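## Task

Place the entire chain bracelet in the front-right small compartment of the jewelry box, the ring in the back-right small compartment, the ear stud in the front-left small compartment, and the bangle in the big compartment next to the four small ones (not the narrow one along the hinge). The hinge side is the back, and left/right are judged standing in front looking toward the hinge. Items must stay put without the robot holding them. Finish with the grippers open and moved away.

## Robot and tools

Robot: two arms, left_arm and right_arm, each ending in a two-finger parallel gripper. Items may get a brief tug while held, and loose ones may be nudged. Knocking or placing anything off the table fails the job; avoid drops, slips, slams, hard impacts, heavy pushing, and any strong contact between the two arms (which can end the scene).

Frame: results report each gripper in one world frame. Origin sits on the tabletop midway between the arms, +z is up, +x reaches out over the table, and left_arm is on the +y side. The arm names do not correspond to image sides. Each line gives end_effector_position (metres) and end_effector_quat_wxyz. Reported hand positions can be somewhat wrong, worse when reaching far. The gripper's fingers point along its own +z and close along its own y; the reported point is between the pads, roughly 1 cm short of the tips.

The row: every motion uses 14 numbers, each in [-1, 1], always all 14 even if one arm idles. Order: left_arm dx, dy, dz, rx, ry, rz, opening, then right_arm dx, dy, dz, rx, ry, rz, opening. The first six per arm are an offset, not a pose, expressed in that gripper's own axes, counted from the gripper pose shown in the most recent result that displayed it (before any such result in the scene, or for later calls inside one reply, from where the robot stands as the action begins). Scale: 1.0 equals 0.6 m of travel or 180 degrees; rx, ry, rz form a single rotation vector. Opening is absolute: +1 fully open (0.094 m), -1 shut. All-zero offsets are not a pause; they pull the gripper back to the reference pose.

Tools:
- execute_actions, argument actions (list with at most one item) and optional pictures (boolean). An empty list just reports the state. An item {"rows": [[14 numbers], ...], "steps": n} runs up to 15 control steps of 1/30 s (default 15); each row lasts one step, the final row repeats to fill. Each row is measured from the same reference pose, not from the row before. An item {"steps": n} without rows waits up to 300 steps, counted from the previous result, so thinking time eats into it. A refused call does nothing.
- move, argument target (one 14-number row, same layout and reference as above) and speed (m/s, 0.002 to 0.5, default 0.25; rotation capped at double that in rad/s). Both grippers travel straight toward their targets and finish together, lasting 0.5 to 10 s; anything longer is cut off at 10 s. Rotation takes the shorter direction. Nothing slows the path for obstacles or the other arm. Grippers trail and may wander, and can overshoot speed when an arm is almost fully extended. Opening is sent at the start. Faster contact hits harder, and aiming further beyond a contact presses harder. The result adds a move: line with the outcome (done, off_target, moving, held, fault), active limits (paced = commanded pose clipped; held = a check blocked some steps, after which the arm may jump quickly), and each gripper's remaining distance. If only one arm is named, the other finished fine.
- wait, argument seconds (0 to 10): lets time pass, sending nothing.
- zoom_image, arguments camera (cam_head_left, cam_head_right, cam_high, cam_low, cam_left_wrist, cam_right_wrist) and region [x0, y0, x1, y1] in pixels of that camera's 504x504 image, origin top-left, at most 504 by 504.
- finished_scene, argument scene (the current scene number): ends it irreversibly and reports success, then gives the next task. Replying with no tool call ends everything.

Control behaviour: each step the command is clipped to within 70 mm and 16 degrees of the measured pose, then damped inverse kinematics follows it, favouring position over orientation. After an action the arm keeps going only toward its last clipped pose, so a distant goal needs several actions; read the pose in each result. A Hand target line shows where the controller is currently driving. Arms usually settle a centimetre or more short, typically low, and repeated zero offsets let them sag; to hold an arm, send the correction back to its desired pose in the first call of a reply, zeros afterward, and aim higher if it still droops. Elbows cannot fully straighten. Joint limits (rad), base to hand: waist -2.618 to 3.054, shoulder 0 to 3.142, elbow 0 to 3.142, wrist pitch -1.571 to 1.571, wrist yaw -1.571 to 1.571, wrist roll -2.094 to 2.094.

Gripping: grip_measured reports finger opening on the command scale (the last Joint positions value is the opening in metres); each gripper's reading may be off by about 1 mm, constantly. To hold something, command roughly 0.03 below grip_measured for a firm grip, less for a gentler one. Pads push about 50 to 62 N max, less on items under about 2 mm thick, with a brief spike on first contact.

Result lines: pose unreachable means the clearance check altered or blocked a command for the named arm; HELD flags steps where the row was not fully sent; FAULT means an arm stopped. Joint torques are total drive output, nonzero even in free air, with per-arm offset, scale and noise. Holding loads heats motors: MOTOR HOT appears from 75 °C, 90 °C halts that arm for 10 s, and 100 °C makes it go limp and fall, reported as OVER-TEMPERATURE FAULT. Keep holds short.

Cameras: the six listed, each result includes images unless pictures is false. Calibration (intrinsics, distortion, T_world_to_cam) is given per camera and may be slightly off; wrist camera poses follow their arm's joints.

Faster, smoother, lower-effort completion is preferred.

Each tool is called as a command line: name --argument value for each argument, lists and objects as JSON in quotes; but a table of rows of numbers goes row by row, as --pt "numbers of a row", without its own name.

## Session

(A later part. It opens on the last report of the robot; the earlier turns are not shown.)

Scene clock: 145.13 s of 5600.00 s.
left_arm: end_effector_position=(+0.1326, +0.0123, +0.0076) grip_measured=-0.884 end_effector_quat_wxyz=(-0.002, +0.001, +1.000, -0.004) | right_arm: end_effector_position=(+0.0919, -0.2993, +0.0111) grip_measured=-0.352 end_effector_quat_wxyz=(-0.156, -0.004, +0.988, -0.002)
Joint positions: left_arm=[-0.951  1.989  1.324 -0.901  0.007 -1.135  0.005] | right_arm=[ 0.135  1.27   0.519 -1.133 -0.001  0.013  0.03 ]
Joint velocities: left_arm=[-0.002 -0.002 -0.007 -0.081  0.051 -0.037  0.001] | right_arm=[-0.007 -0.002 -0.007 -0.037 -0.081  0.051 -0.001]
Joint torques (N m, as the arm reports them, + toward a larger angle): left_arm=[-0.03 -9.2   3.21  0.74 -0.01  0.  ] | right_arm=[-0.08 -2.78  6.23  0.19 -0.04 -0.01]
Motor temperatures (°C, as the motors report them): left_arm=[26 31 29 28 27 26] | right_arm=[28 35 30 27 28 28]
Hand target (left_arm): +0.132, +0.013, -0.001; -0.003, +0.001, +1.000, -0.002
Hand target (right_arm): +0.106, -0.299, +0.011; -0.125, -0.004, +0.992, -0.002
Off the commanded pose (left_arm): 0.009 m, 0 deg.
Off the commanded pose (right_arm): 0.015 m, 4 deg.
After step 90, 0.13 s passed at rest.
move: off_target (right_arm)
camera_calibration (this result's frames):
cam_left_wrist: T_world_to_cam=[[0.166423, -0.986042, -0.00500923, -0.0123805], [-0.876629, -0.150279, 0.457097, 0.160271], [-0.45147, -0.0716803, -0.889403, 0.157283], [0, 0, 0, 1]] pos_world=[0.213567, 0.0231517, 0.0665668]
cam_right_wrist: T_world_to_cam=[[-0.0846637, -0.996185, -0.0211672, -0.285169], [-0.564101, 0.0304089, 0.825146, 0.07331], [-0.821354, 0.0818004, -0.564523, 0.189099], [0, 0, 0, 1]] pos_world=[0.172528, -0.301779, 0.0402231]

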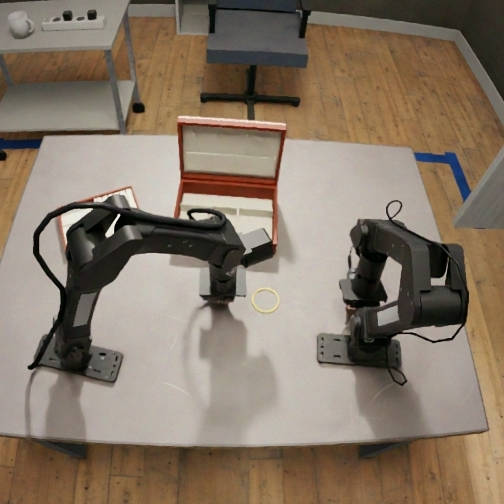

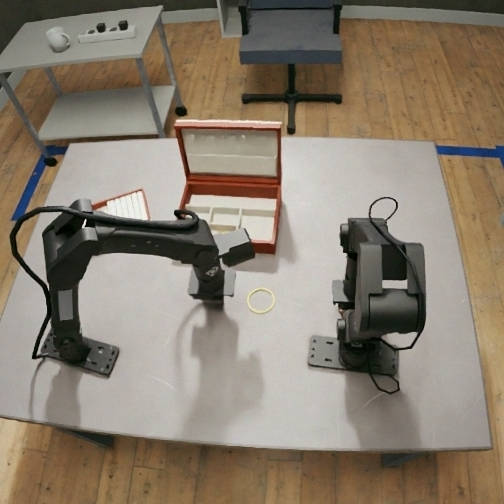

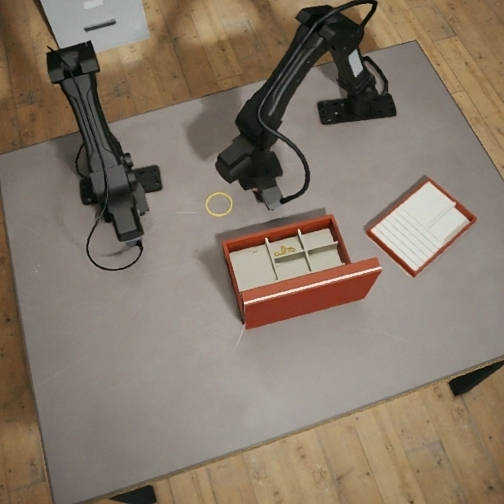

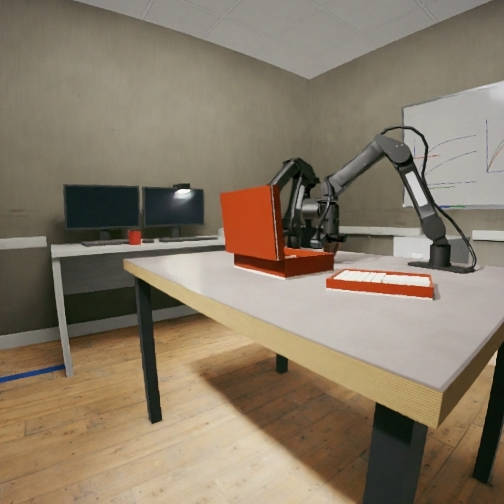

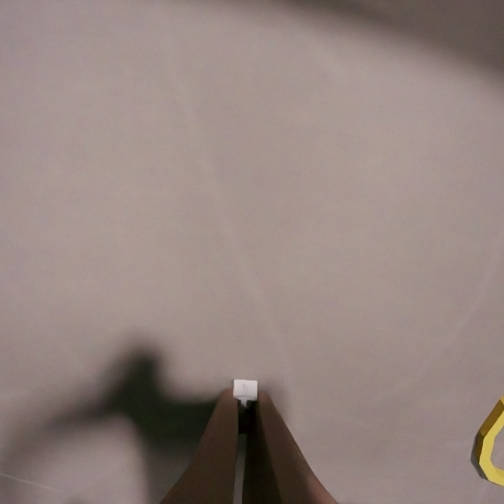

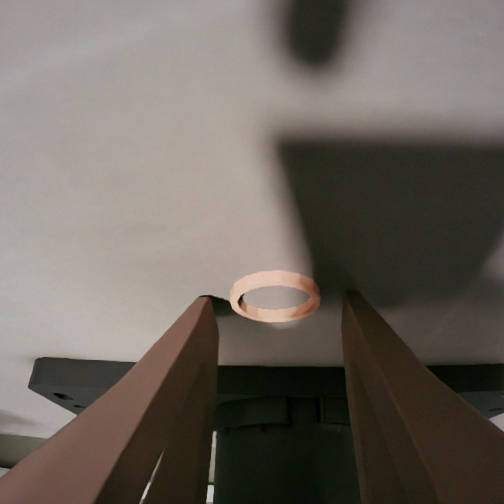

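move --target '[-0.1,0.1,-0.19,0,0,0,-0.92,-0.012,0,-0.05,0,0,0,-0.35]' --speed 0.15

Scene clock: 149.73 s of 5600.00 s.
left_arm: end_effector_position=(+0.1898, +0.0743, +0.1057) grip_measured=-0.910 end_effector_quat_wxyz=(-0.012, -0.002, +1.000, +0.008) | right_arm: end_effector_position=(+0.1050, -0.2991, +0.0343) grip_measured=-0.352 end_effector_quat_wxyz=(-0.153, -0.004, +0.988, -0.002)
Joint positions: left_arm=[-0.714  1.842  1.527 -1.284  0.01  -0.904  0.004] | right_arm=[ 0.135  1.27   0.623 -1.232 -0.001  0.013  0.03 ]
Joint velocities: left_arm=[-0.002  0.002 -0.007  0.037 -0.066  0.022 -0.001] | right_arm=[-0.002 -0.002  0.007 -0.037 -0.022 -0.095 -0.001]
Joint torques (N m, as the arm reports them, + toward a larger angle): left_arm=[  0.28 -11.05   6.88   0.17   0.     0.09] | right_arm=[-0.14 -0.91  7.5  -0.31  0.02 -0.01]
Motor temperatures (°C, as the motors report them): left_arm=[26 31 29 28 27 26] | right_arm=[28 34 30 27 28 28]
Hand target (left_arm): +0.193, +0.072, +0.120; -0.002, +0.001, +1.000, -0.005
Hand target (right_arm): +0.108, -0.299, +0.038; -0.156, -0.004, +0.988, -0.002
Off the commanded pose (left_arm): 0.016 m, 2 deg.
Off the commanded pose (right_arm): 0.004 m, 0 deg.
move: off_target (left_arm)
camera_calibration (this result's frames):
cam_left_wrist: T_world_to_cam=[[0.170943, -0.98475, -0.032347, 0.0416497], [-0.866286, -0.165858, 0.471211, 0.172639], [-0.46939, -0.0525288, -0.881427, 0.275998], [0, 0, 0, 1]] pos_world=[0.271986, 0.0841459, 0.16327]
cam_right_wrist: T_world_to_cam=[[-0.0845409, -0.996182, -0.0217727, -0.283291], [-0.568812, 0.0303085, 0.821909, 0.0620866], [-0.818111, 0.0818695, -0.569203, 0.212705], [0, 0, 0, 1]] pos_world=[0.185383, -0.301505, 0.063875]

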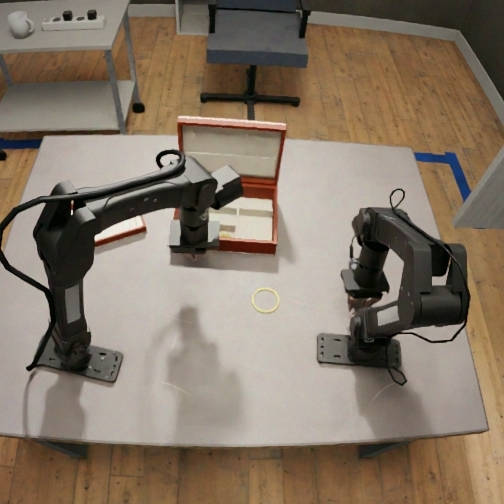

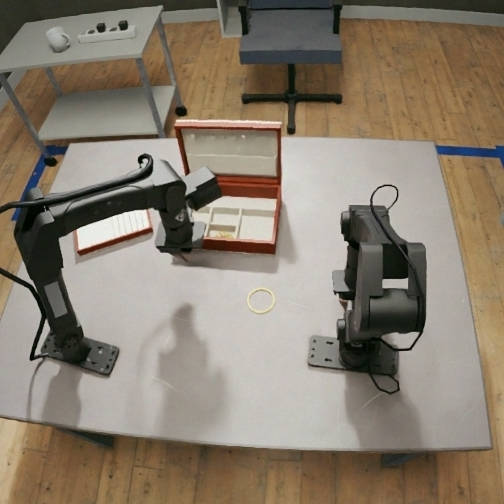

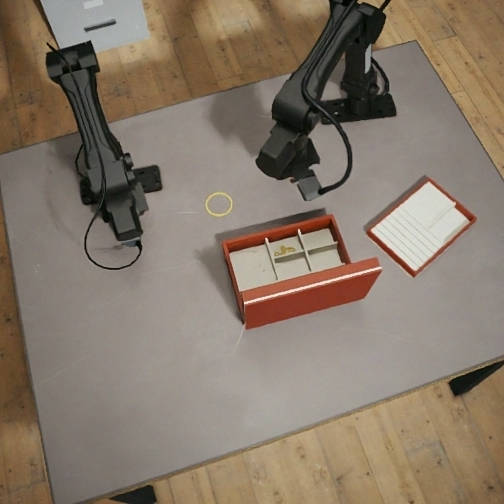

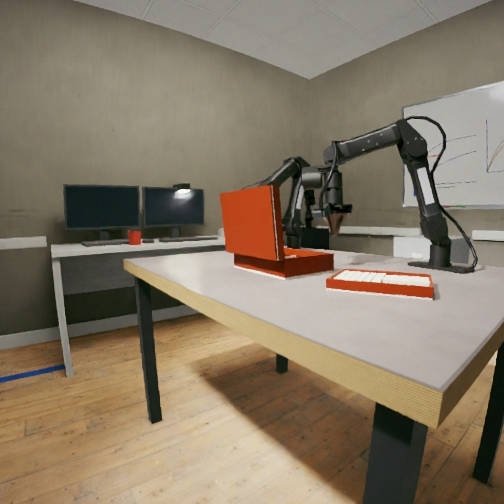

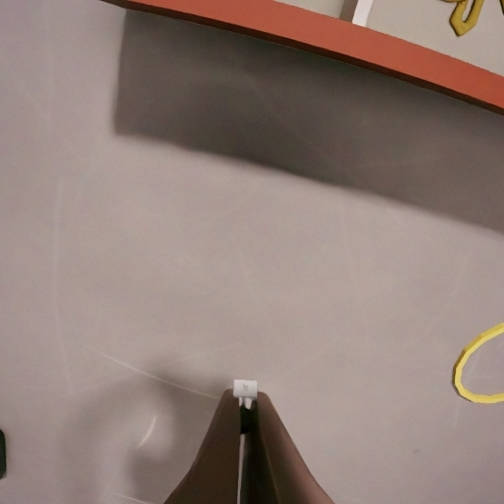

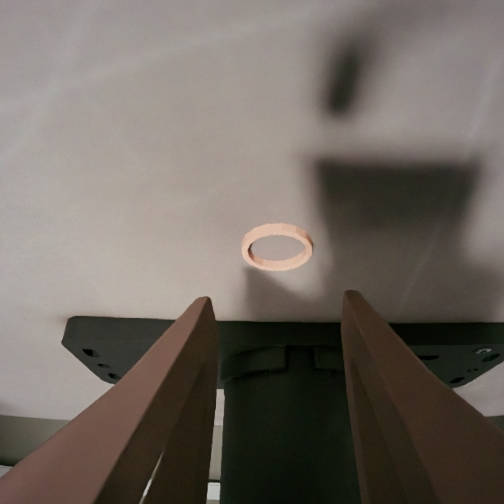

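move --target '[-0.21,0.022,-0.03,0,-0.05,0,-0.935,-0.011,0,0.058,0,0,0,-0.35]' --speed 0.13

Scene clock: 156.23 s of 5600.00 s.
left_arm: end_effector_position=(+0.3093, +0.0885, +0.1136) grip_measured=-0.922 end_effector_quat_wxyz=(+0.055, -0.004, +0.998, +0.008) | right_arm: end_effector_position=(+0.1010, -0.2992, +0.0110) grip_measured=-0.352 end_effector_quat_wxyz=(-0.154, -0.004, +0.988, -0.002)
Joint positions: left_arm=[-0.502  2.045  1.833 -1.285 -0.082 -0.694  0.004] | right_arm=[ 0.135  1.307  0.544 -1.117 -0.001  0.013  0.03 ]
Joint velocities: left_arm=[ 0.012  0.002  0.002 -0.007 -0.066  0.066 -0.001] | right_arm=[-0.007  0.007 -0.002  0.051  0.007 -0.051 -0.   ]
Joint torques (N m, as the arm reports them, + toward a larger angle): left_arm=[  0.32 -10.95   7.14   0.48  -0.2    0.08] | right_arm=[ 0.04 -0.07  3.15  0.34 -0.06 -0.02]
Motor temperatures (°C, as the motors report them): left_arm=[26 31 30 28 27 26] | right_arm=[28 34 30 27 28 28]
Hand target (left_arm): +0.316, +0.088, +0.121; +0.066, -0.001, +0.998, +0.007
Hand target (right_arm): +0.100, -0.299, +0.000; -0.153, -0.004, +0.988, -0.002
Off the commanded pose (left_arm): 0.010 m, 1 deg.
Off the commanded pose (right_arm): 0.012 m, 0 deg.
After step 90, 2.10 s passed at rest.
move: off_target (right_arm)
camera_calibration (this result's frames):
cam_left_wrist: T_world_to_cam=[[0.177827, -0.984016, -0.0095295, 0.0306768], [-0.920868, -0.169814, 0.350948, 0.30571], [-0.346957, -0.0536326, -0.936346, 0.308239], [0, 0, 0, 1]] pos_world=[0.383009, 0.098632, 0.181622]
cam_right_wrist: T_world_to_cam=[[-0.0845575, -0.996182, -0.021692, -0.284215], [-0.568185, 0.0303218, 0.822342, 0.0789334], [-0.818545, 0.0818602, -0.56858, 0.196256], [0, 0, 0, 1]] pos_world=[0.18146, -0.301589, 0.0405116]

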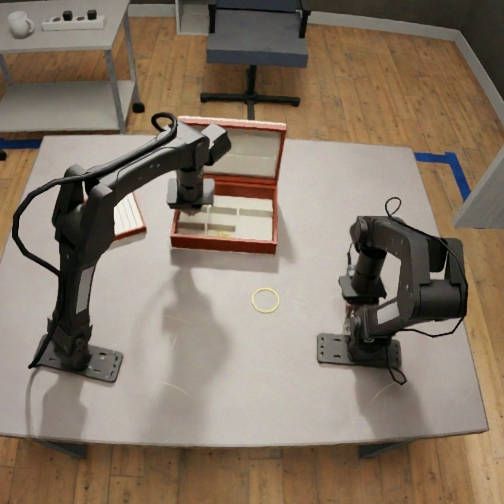

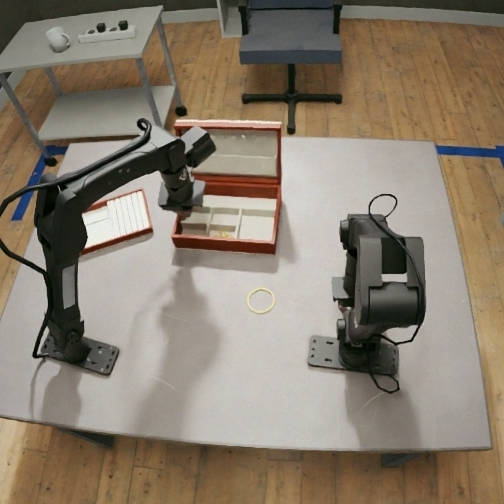

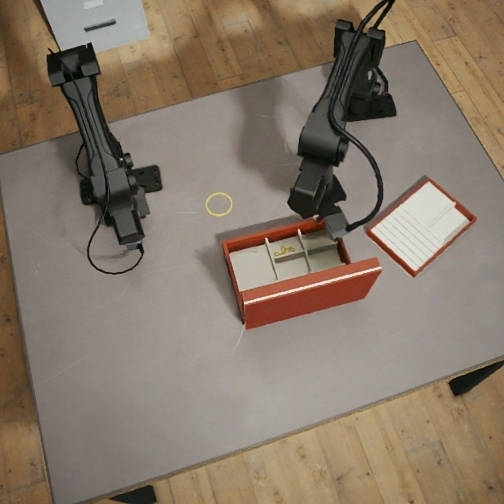

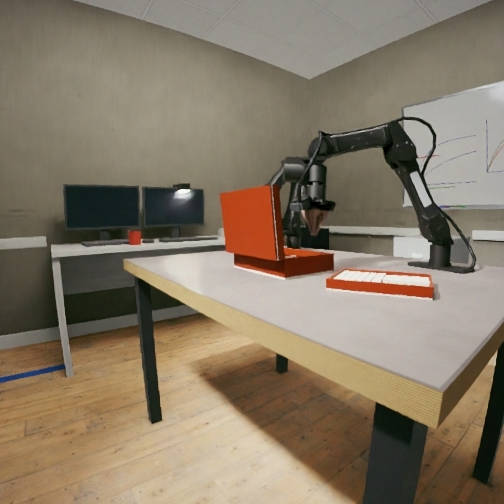

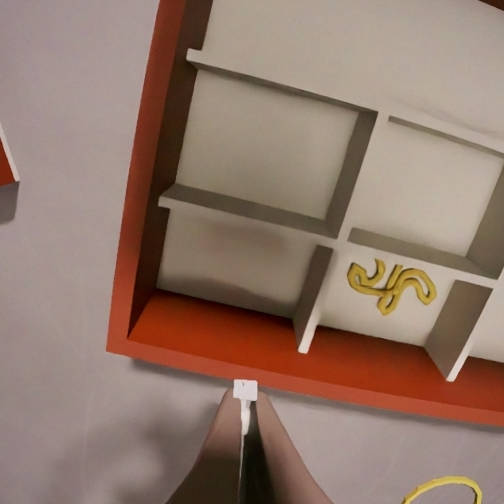

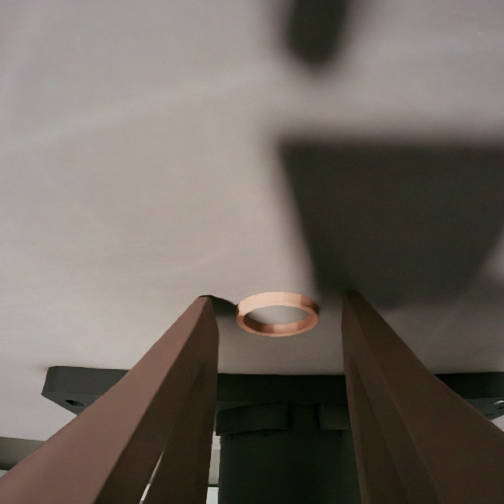

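move --target '[0.008,0.005,0.135,0,0,0,-0.935,-0.005,0,0.02,0,0,0,-0.66]' --speed 0.08

Scene clock: 164.90 s of 5600.00 s.
left_arm: end_effector_position=(+0.3110, +0.0908, +0.0366) grip_measured=-0.922 end_effector_quat_wxyz=(+0.054, -0.004, +0.999, +0.009) | right_arm: end_effector_position=(+0.1003, -0.2996, +0.0111) grip_measured=-0.658 end_effector_quat_wxyz=(-0.155, -0.004, +0.988, -0.003)
Joint positions: left_arm=[-0.495  2.083  1.582 -0.999 -0.082 -0.687  0.004] | right_arm=[ 0.135  1.307  0.544 -1.119  0.002  0.013  0.016]
Joint velocities: left_arm=[-0.007  0.002 -0.002  0.022 -0.007  0.007  0.   ] | right_arm=[ 0.007 -0.007 -0.007 -0.007  0.007 -0.095 -0.002]
Joint torques (N m, as the arm reports them, + toward a larger angle): left_arm=[  0.62 -11.67   3.79   0.76  -0.05   0.08] | right_arm=[-0.11 -0.18  2.86  0.4  -0.05 -0.02]
Motor temperatures (°C, as the motors report them): left_arm=[26 32 30 28 27 26] | right_arm=[28 33 30 27 28 28]
Hand target (left_arm): +0.313, +0.093, +0.033; +0.055, -0.004, +0.998, +0.008
Hand target (right_arm): +0.100, -0.299, +0.000; -0.154, -0.004, +0.988, -0.002
Off the commanded pose (left_arm): 0.005 m, 0 deg.
Off the commanded pose (right_arm): 0.012 m, 0 deg.
After step 90, 4.13 s passed at rest.
move: off_target (right_arm)
camera_calibration (this result's frames):
cam_left_wrist: T_world_to_cam=[[0.177847, -0.983985, -0.0120232, 0.0320098], [-0.920195, -0.170623, 0.352319, 0.334441], [-0.348728, -0.0515953, -0.935803, 0.237171], [0, 0, 0, 1]] pos_world=[0.384766, 0.100797, 0.1045]
cam_right_wrist: T_world_to_cam=[[-0.0839154, -0.996287, -0.0192433, -0.284819], [-0.566048, 0.0317662, 0.82376, 0.0787102], [-0.82009, 0.0800188, -0.566612, 0.195304], [0, 0, 0, 1]] pos_world=[0.18082, -0.30189, 0.0403423]

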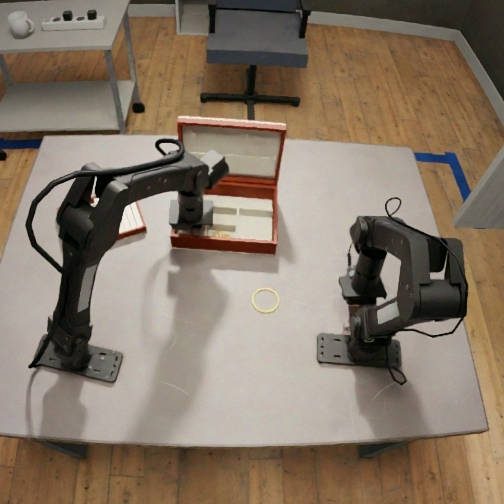

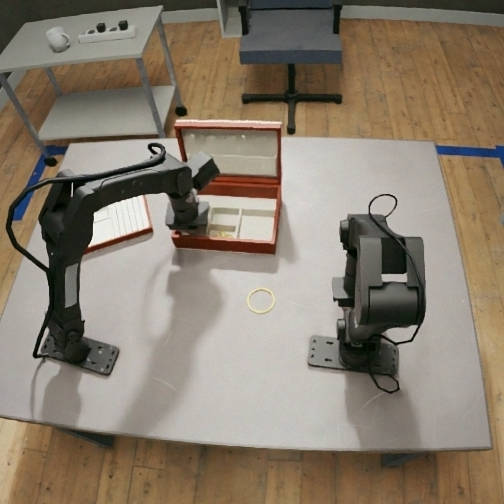

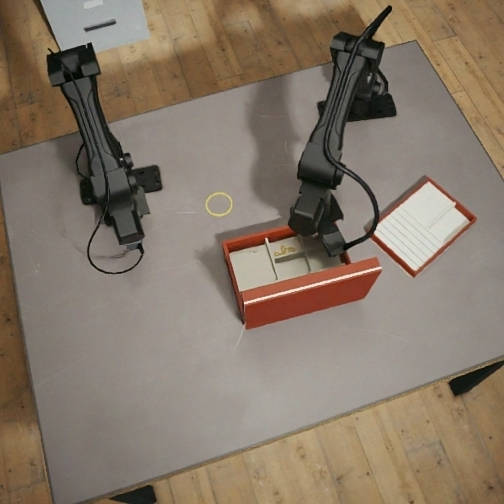

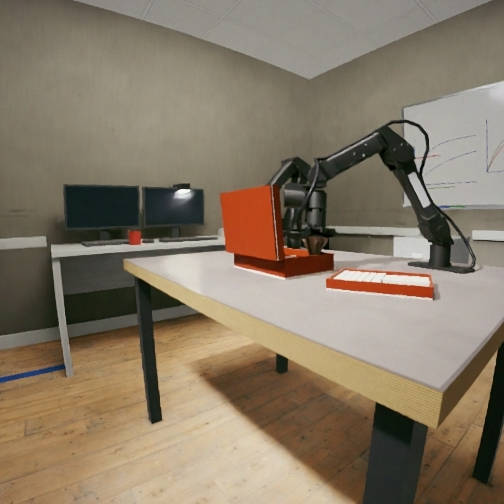

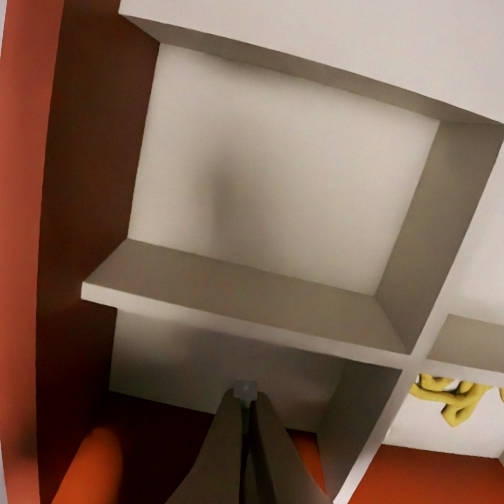

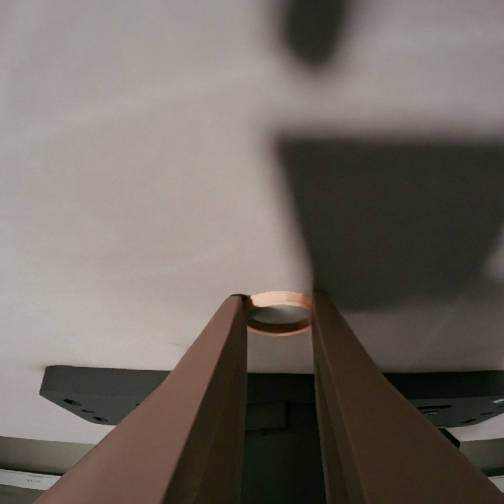

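execute_actions --actions '[{"rows":[[0,0,0,0,0,0,-0.65,0,0,0.01,0,0,0,-0.715]],"steps":12}]' --pictures false

move --target '[0,0,-0.15,0,0,0,-0.65,-0.1,0.05,-0.22,0,-0.1,0,-0.715]' --speed 0.15

Scene clock: 169.93 s of 5600.00 s.
left_arm: end_effector_position=(+0.3113, +0.0905, +0.0366) grip_measured=-0.653 end_effector_quat_wxyz=(+0.055, -0.004, +0.998, +0.009) | right_arm: end_effector_position=(+0.1002, -0.2997, +0.0111) grip_measured=-0.712 end_effector_quat_wxyz=(-0.155, -0.004, +0.988, -0.004)
Joint positions: left_arm=[-0.495  2.083  1.582 -0.997 -0.082 -0.687  0.016] | right_arm=[ 0.135  1.307  0.544 -1.12   0.003  0.013  0.014]
Joint velocities: left_arm=[-0.012  0.007 -0.007  0.022  0.022  0.007 -0.002] | right_arm=[-0.022  0.002 -0.007 -0.037  0.007  0.022 -0.   ]
Joint torques (N m, as the arm reports them, + toward a larger angle): left_arm=[ -0.03 -11.77   4.74   0.57  -0.06   0.  ] | right_arm=[ 0.05 -1.58  3.81  0.06 -0.03 -0.03]
Motor temperatures (°C, as the motors report them): left_arm=[26 32 30 28 27 26] | right_arm=[28 33 30 27 28 28]
Hand target (left_arm): +0.311, +0.091, +0.037; +0.054, -0.004, +0.998, +0.009
Hand target (right_arm): +0.098, -0.300, +0.006; -0.155, -0.004, +0.988, -0.004
Off the commanded pose (left_arm): 0.000 m, 0 deg.
Off the commanded pose (right_arm): 0.006 m, 0 deg.
Steps of this call (steps 1 to 90: nothing new was sent; then 1.63 s passed at rest; steps 91 to 102: all 12 steps of this action). Readings (end_effector_position):
91: left_arm (+0.3113, +0.0905, +0.0366) | right_arm (+0.1002, -0.2996, +0.0111)
92: left_arm (+0.3113, +0.0905, +0.0366) | right_arm (+0.1002, -0.2997, +0.0111)
94: left_arm (+0.3113, +0.0905, +0.0366) | right_arm (+0.1002, -0.2997, +0.0111)
98: left_arm (+0.3113, +0.0905, +0.0366) | right_arm (+0.1002, -0.2997, +0.0111)
102: the state above

Scene clock: 171.80 s of 5600.00 s.
left_arm: end_effector_position=(+0.3015, +0.0933, +0.1077) grip_measured=-0.653 end_effector_quat_wxyz=(+0.040, -0.004, +0.999, +0.020) | right_arm: end_effector_position=(+0.1958, -0.2700, +0.1129) grip_measured=-0.713 end_effector_quat_wxyz=(-0.003, -0.001, +1.000, -0.000)
Joint positions: left_arm=[-0.505  2.047  1.815 -1.304 -0.082 -0.697  0.016] | right_arm=[ 0.278  1.266  0.99  -1.3   -0.     0.161  0.013]
Joint velocities: left_arm=[ 0.002 -0.002 -0.012 -0.037 -0.037  0.007 -0.   ] | right_arm=[ 0.017 -0.032  0.002  0.007  0.081 -0.095  0.   ]
Joint torques (N m, as the arm reports them, + toward a larger angle): left_arm=[ -0.73 -13.56   6.95   0.31  -0.07  -0.09] | right_arm=[ 1.1  -3.4   8.31  0.21  0.02  0.06]
Motor temperatures (°C, as the motors report them): left_arm=[26 33 30 28 27 26] | right_arm=[28 33 30 27 28 28]
Hand target (left_arm): +0.302, +0.089, +0.126; +0.054, -0.004, +0.998, +0.008
Hand target (right_arm): +0.196, -0.268, +0.118; +0.002, -0.004, +1.000, -0.002
Off the commanded pose (left_arm): 0.019 m, 2 deg.
Off the commanded pose (right_arm): 0.006 m, 1 deg.
move: off_target (left_arm)
camera_calibration (this result's frames):
cam_left_wrist: T_world_to_cam=[[0.17744, -0.983372, -0.0386517, 0.0398786], [-0.909874, -0.178891, 0.374336, 0.296393], [-0.375026, -0.0312538, -0.926487, 0.305619], [0, 0, 0, 1]] pos_world=[0.37722, 0.101789, 0.173743]
cam_right_wrist: T_world_to_cam=[[-0.0789265, -0.995565, -0.0512002, -0.242536], [-0.787936, 0.0308384, 0.614985, 0.114698], [-0.610678, 0.088881, -0.786875, 0.315224], [0, 0, 0, 1]] pos_world=[0.263733, -0.273015, 0.165086]

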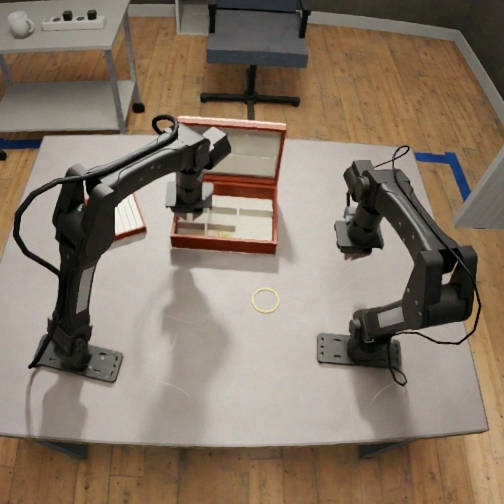

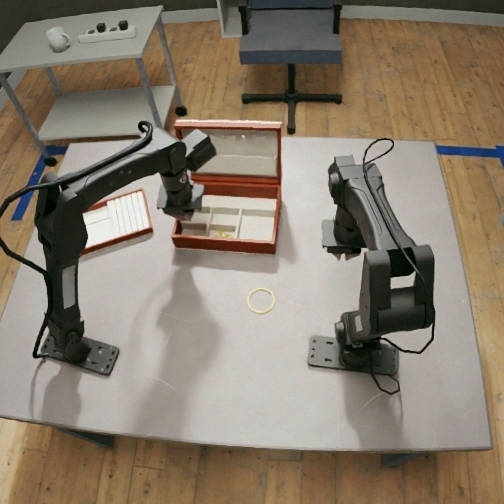

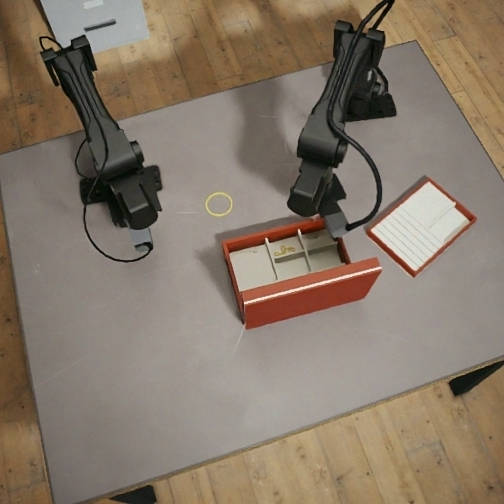

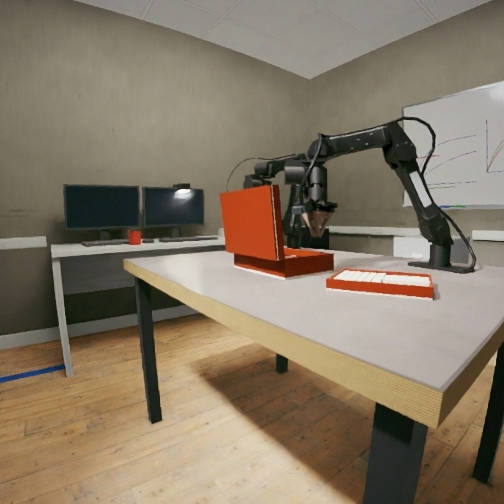

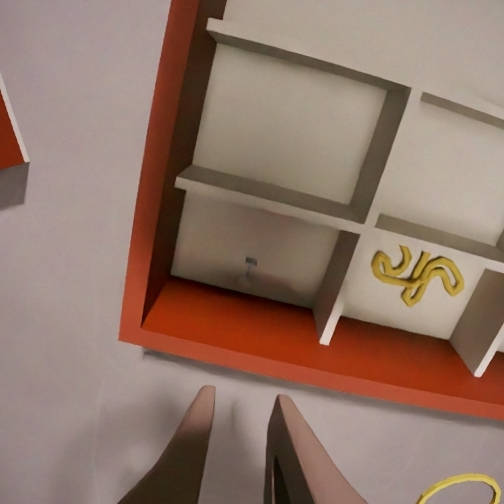

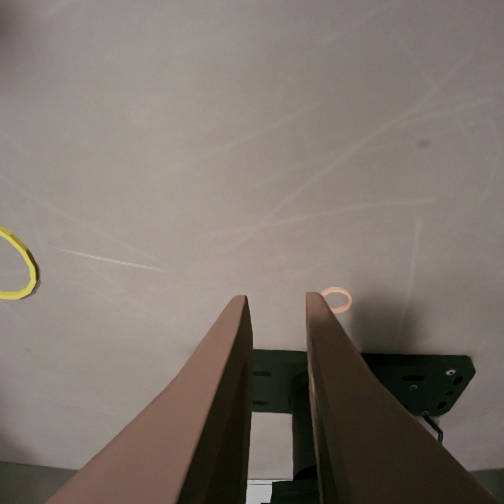

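move --target '[0.2,0.36,-0.1,0,0,0,-0.65,0.16,-0.052,0.12,0,0.06,0,-0.35]'

Scene clock: 177.03 s of 5600.00 s.
left_arm: end_effector_position=(+0.1844, +0.3028, +0.1690) grip_measured=-0.653 end_effector_quat_wxyz=(+0.049, -0.005, +0.999, +0.019) | right_arm: end_effector_position=(+0.0982, -0.3001, +0.0418) grip_measured=-0.352 end_effector_quat_wxyz=(-0.112, -0.004, +0.994, -0.001)
Joint positions: left_arm=[-0.04   1.245  1.194 -1.432 -0.059 -0.233  0.016] | right_arm=[ 0.126  1.119  0.589 -1.264 -0.001  0.003  0.03 ]
Joint velocities: left_arm=[ 0.002  0.002 -0.007  0.051 -0.022 -0.007 -0.001] | right_arm=[ 0.007 -0.007 -0.002  0.022  0.007 -0.022 -0.   ]
Joint torques (N m, as the arm reports them, + toward a larger angle): left_arm=[ 0.7  -4.42  3.62  0.46  0.    0.08] | right_arm=[-1.12 -2.82  5.4   0.03  0.01 -0.02]
Motor temperatures (°C, as the motors report them): left_arm=[26 33 30 28 27 26] | right_arm=[28 33 30 27 28 28]
Hand target (left_arm): +0.176, +0.306, +0.167; +0.039, -0.004, +0.999, +0.019
Hand target (right_arm): +0.100, -0.302, +0.041; -0.097, -0.002, +0.995, -0.001
Off the commanded pose (left_arm): 0.010 m, 1 deg.
Off the commanded pose (right_arm): 0.002 m, 2 deg.
After step 90, 0.53 s passed at rest.
move: done
camera_calibration (this result's frames):
cam_left_wrist: T_world_to_cam=[[0.179849, -0.983177, -0.031905, 0.267424], [-0.916642, -0.179271, 0.357252, 0.208562], [-0.356962, -0.0350058, -0.933463, 0.323967], [0, 0, 0, 1]] pos_world=[0.258725, 0.311655, 0.236434]
cam_right_wrist: T_world_to_cam=[[-0.0821995, -0.996076, -0.0327886, -0.284447], [-0.635969, 0.0270948, 0.771239, 0.0598481], [-0.767324, 0.084248, -0.635701, 0.210025], [0, 0, 0, 1]] pos_world=[0.175837, -0.302647, 0.0780291]

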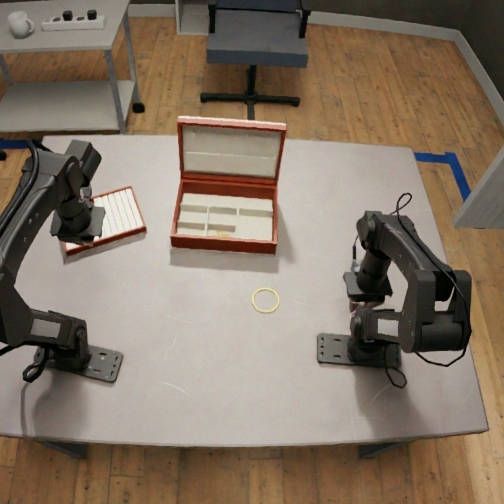

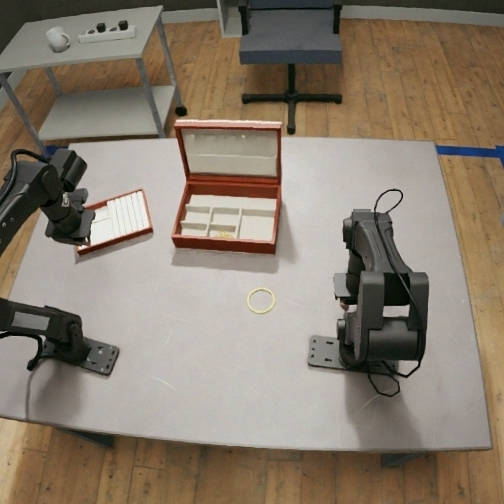

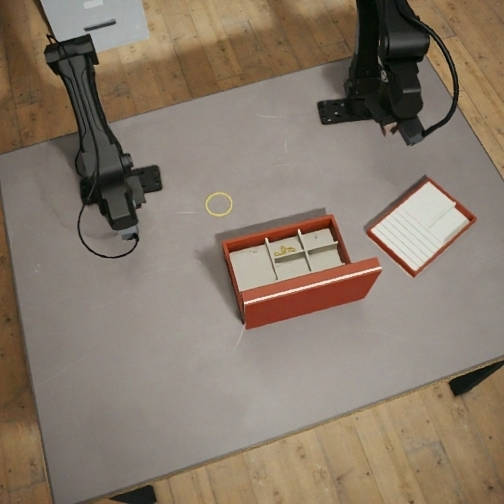

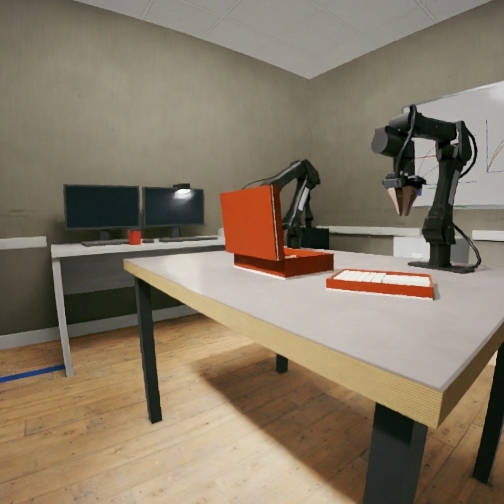

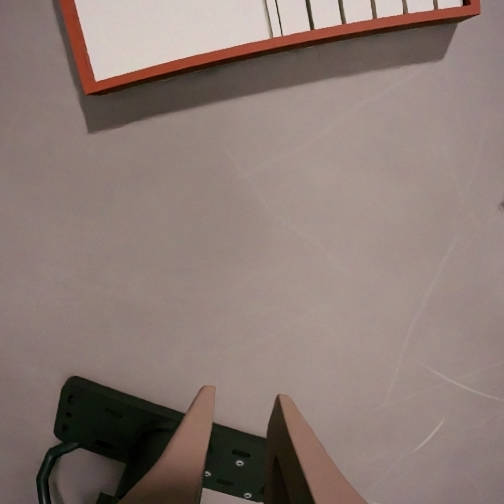

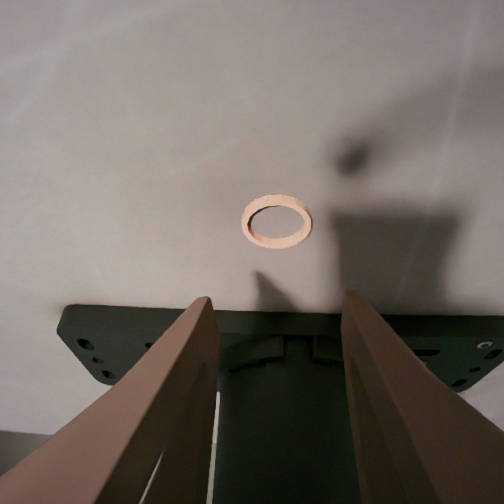

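move --target '[0,0,0,0,0,0,-0.65,-0.012,0,0.085,0,0,0,-0.35]' --speed 0.05

execute_actions --actions '[{"rows":[[0,0,0,0,0,0,-0.65,-0.005,0,0.03,0,0,0,-0.64]],"steps":15}]'

Scene clock: 183.37 s of 5600.00 s.
left_arm: end_effector_position=(+0.1842, +0.3027, +0.1690) grip_measured=-0.653 end_effector_quat_wxyz=(+0.049, -0.003, +0.999, +0.019) | right_arm: end_effector_position=(+0.0926, -0.3001, +0.0103) grip_measured=-0.352 end_effector_quat_wxyz=(-0.115, -0.005, +0.993, -0.001)
Joint positions: left_arm=[-0.04   1.245  1.194 -1.433 -0.058 -0.23   0.016] | right_arm=[ 0.126  1.162  0.476 -1.116 -0.001  0.002  0.03 ]
Joint velocities: left_arm=[-0.002 -0.002  0.007  0.037  0.007  0.007 -0.   ] | right_arm=[ 0.007 -0.002  0.002 -0.037 -0.007  0.007 -0.001]
Joint torques (N m, as the arm reports them, + toward a larger angle): left_arm=[-0.01 -2.95  4.76  0.63 -0.05 -0.03] | right_arm=[ 0.09  1.73  1.62  0.88 -0.05  0.02]
Motor temperatures (°C, as the motors report them): left_arm=[26 32 30 28 27 26] | right_arm=[28 33 30 27 28 28]
Hand target (left_arm): +0.184, +0.303, +0.169; +0.049, -0.005, +0.999, +0.019
Hand target (right_arm): +0.093, -0.300, -0.006; -0.112, -0.004, +0.994, -0.001
Off the commanded pose (left_arm): 0.000 m, 0 deg.
Off the commanded pose (right_arm): 0.020 m, 0 deg.
After step 90, 2.07 s passed at rest.
move: off_target (right_arm)
camera_calibration (this result's frames):
cam_left_wrist: T_world_to_cam=[[0.177186, -0.983658, -0.0319821, 0.268047], [-0.916922, -0.176798, 0.357767, 0.207676], [-0.357575, -0.0340664, -0.933263, 0.32371], [0, 0, 0, 1]] pos_world=[0.258679, 0.311411, 0.23638]
cam_right_wrist: T_world_to_cam=[[-0.0820648, -0.996107, -0.0321939, -0.28603], [-0.630372, 0.026859, 0.775828, 0.0800023], [-0.771943, 0.0839623, -0.630122, 0.186011], [0, 0, 0, 1]] pos_world=[0.170548, -0.302683, 0.0459335]

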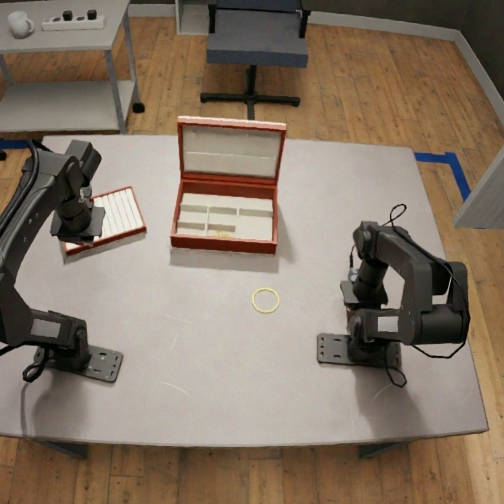

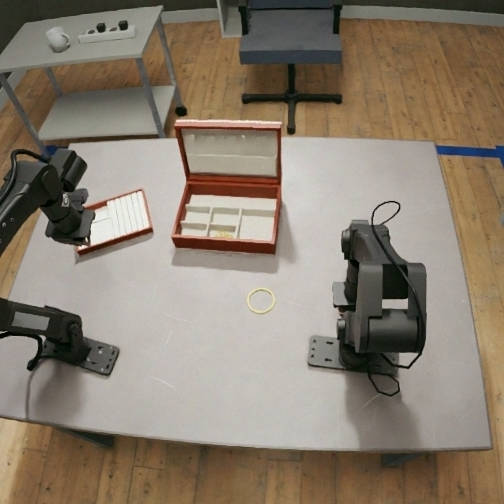

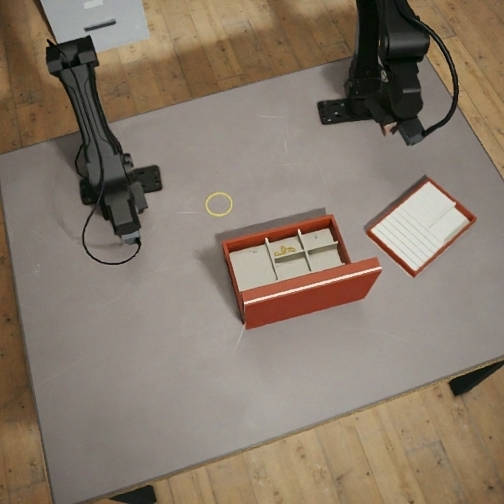

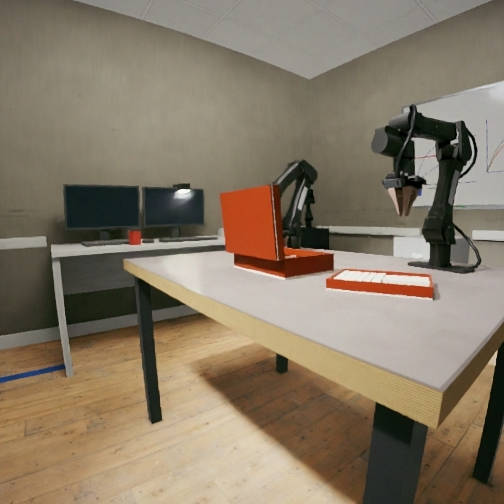

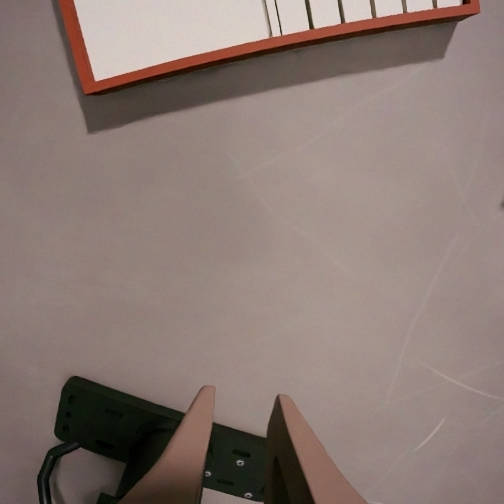

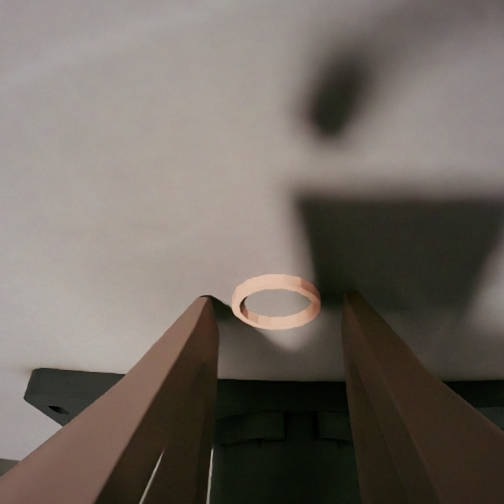

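Scene clock: 183.87 s of 5600.00 s.
left_arm: end_effector_position=(+0.1842, +0.3027, +0.1690) grip_measured=-0.653 end_effector_quat_wxyz=(+0.049, -0.003, +0.999, +0.019) | right_arm: end_effector_position=(+0.0926, -0.3010, +0.0103) grip_measured=-0.632 end_effector_quat_wxyz=(-0.115, -0.005, +0.993, -0.003)
Joint positions: left_arm=[-0.04   1.245  1.194 -1.433 -0.058 -0.23   0.016] | right_arm=[ 0.126  1.162  0.476 -1.116  0.004  0.002  0.017]
Joint velocities: left_arm=[-0.017  0.002  0.002  0.066 -0.022 -0.022 -0.001] | right_arm=[-0.012  0.007  0.002 -0.081 -0.051 -0.022 -0.001]
Joint torques (N m, as the arm reports them, + toward a larger angle): left_arm=[-0.03 -2.95  4.75  0.62 -0.04  0.  ] | right_arm=[-0.08  1.43  1.73  0.72 -0.1  -0.01]
Motor temperatures (°C, as the motors report them): left_arm=[26 31 30 28 27 26] | right_arm=[28 33 30 27 28 28]
Hand target (left_arm): +0.184, +0.303, +0.169; +0.049, -0.003, +0.999, +0.019
Hand target (right_arm): +0.090, -0.300, -0.005; -0.115, -0.005, +0.993, -0.001
Off the commanded pose (left_arm): 0.000 m, 0 deg.
Off the commanded pose (right_arm): 0.018 m, 0 deg.
Steps of this call (steps 1 to 15: all 15 steps of this action). Readings (end_effector_position):
1: left_arm (+0.1842, +0.3027, +0.1690) | right_arm (+0.0926, -0.3010, +0.0103)
2: left_arm (+0.1842, +0.3027, +0.1690) | right_arm (+0.0926, -0.3010, +0.0103)
4: left_arm (+0.1842, +0.3027, +0.1690) | right_arm (+0.0926, -0.3010, +0.0103)
8: left_arm (+0.1842, +0.3027, +0.1690) | right_arm (+0.0926, -0.3010, +0.0103)
15: the state above
camera_calibration (this result's frames):
cam_left_wrist: T_world_to_cam=[[0.177186, -0.983658, -0.0319821, 0.268047], [-0.916922, -0.176798, 0.357767, 0.207676], [-0.357575, -0.0340664, -0.933263, 0.32371], [0, 0, 0, 1]] pos_world=[0.258679, 0.311411, 0.23638]
cam_right_wrist: T_world_to_cam=[[-0.0809324, -0.996343, -0.0273895, -0.287135], [-0.630449, 0.0298882, 0.775655, 0.0809523], [-0.772, 0.0800433, -0.630562, 0.184925], [0, 0, 0, 1]] pos_world=[0.17056, -0.303307, 0.0459512]

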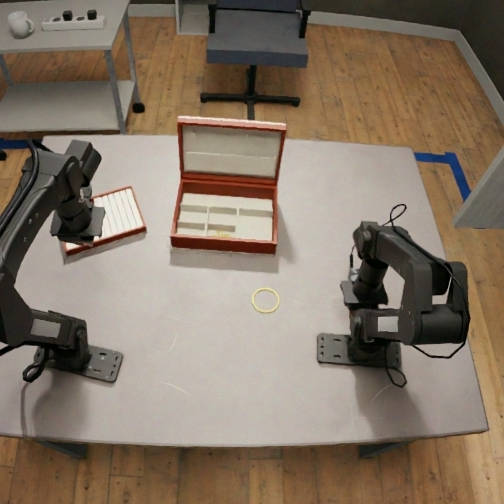

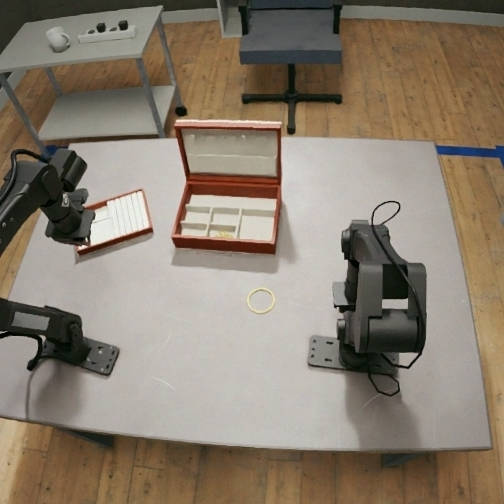

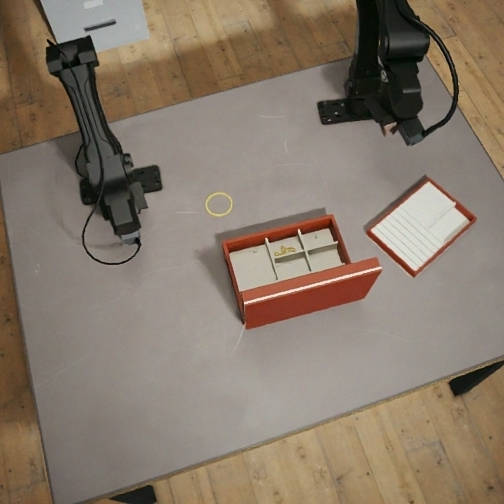

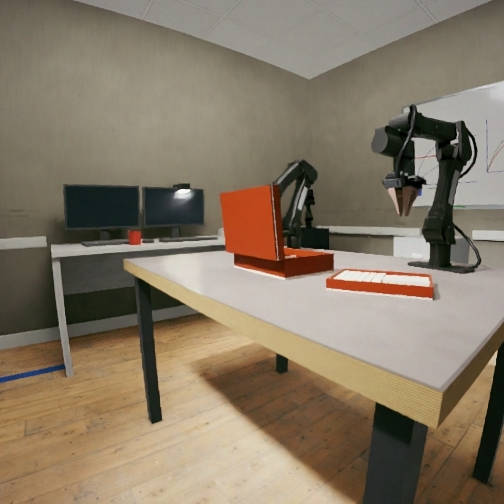

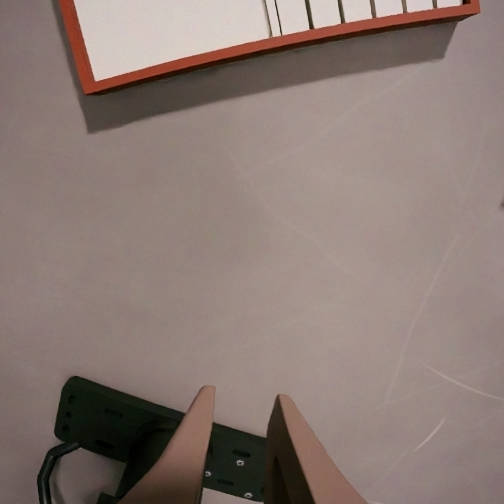

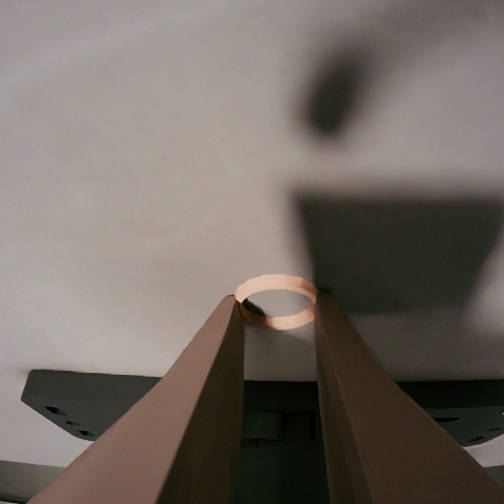

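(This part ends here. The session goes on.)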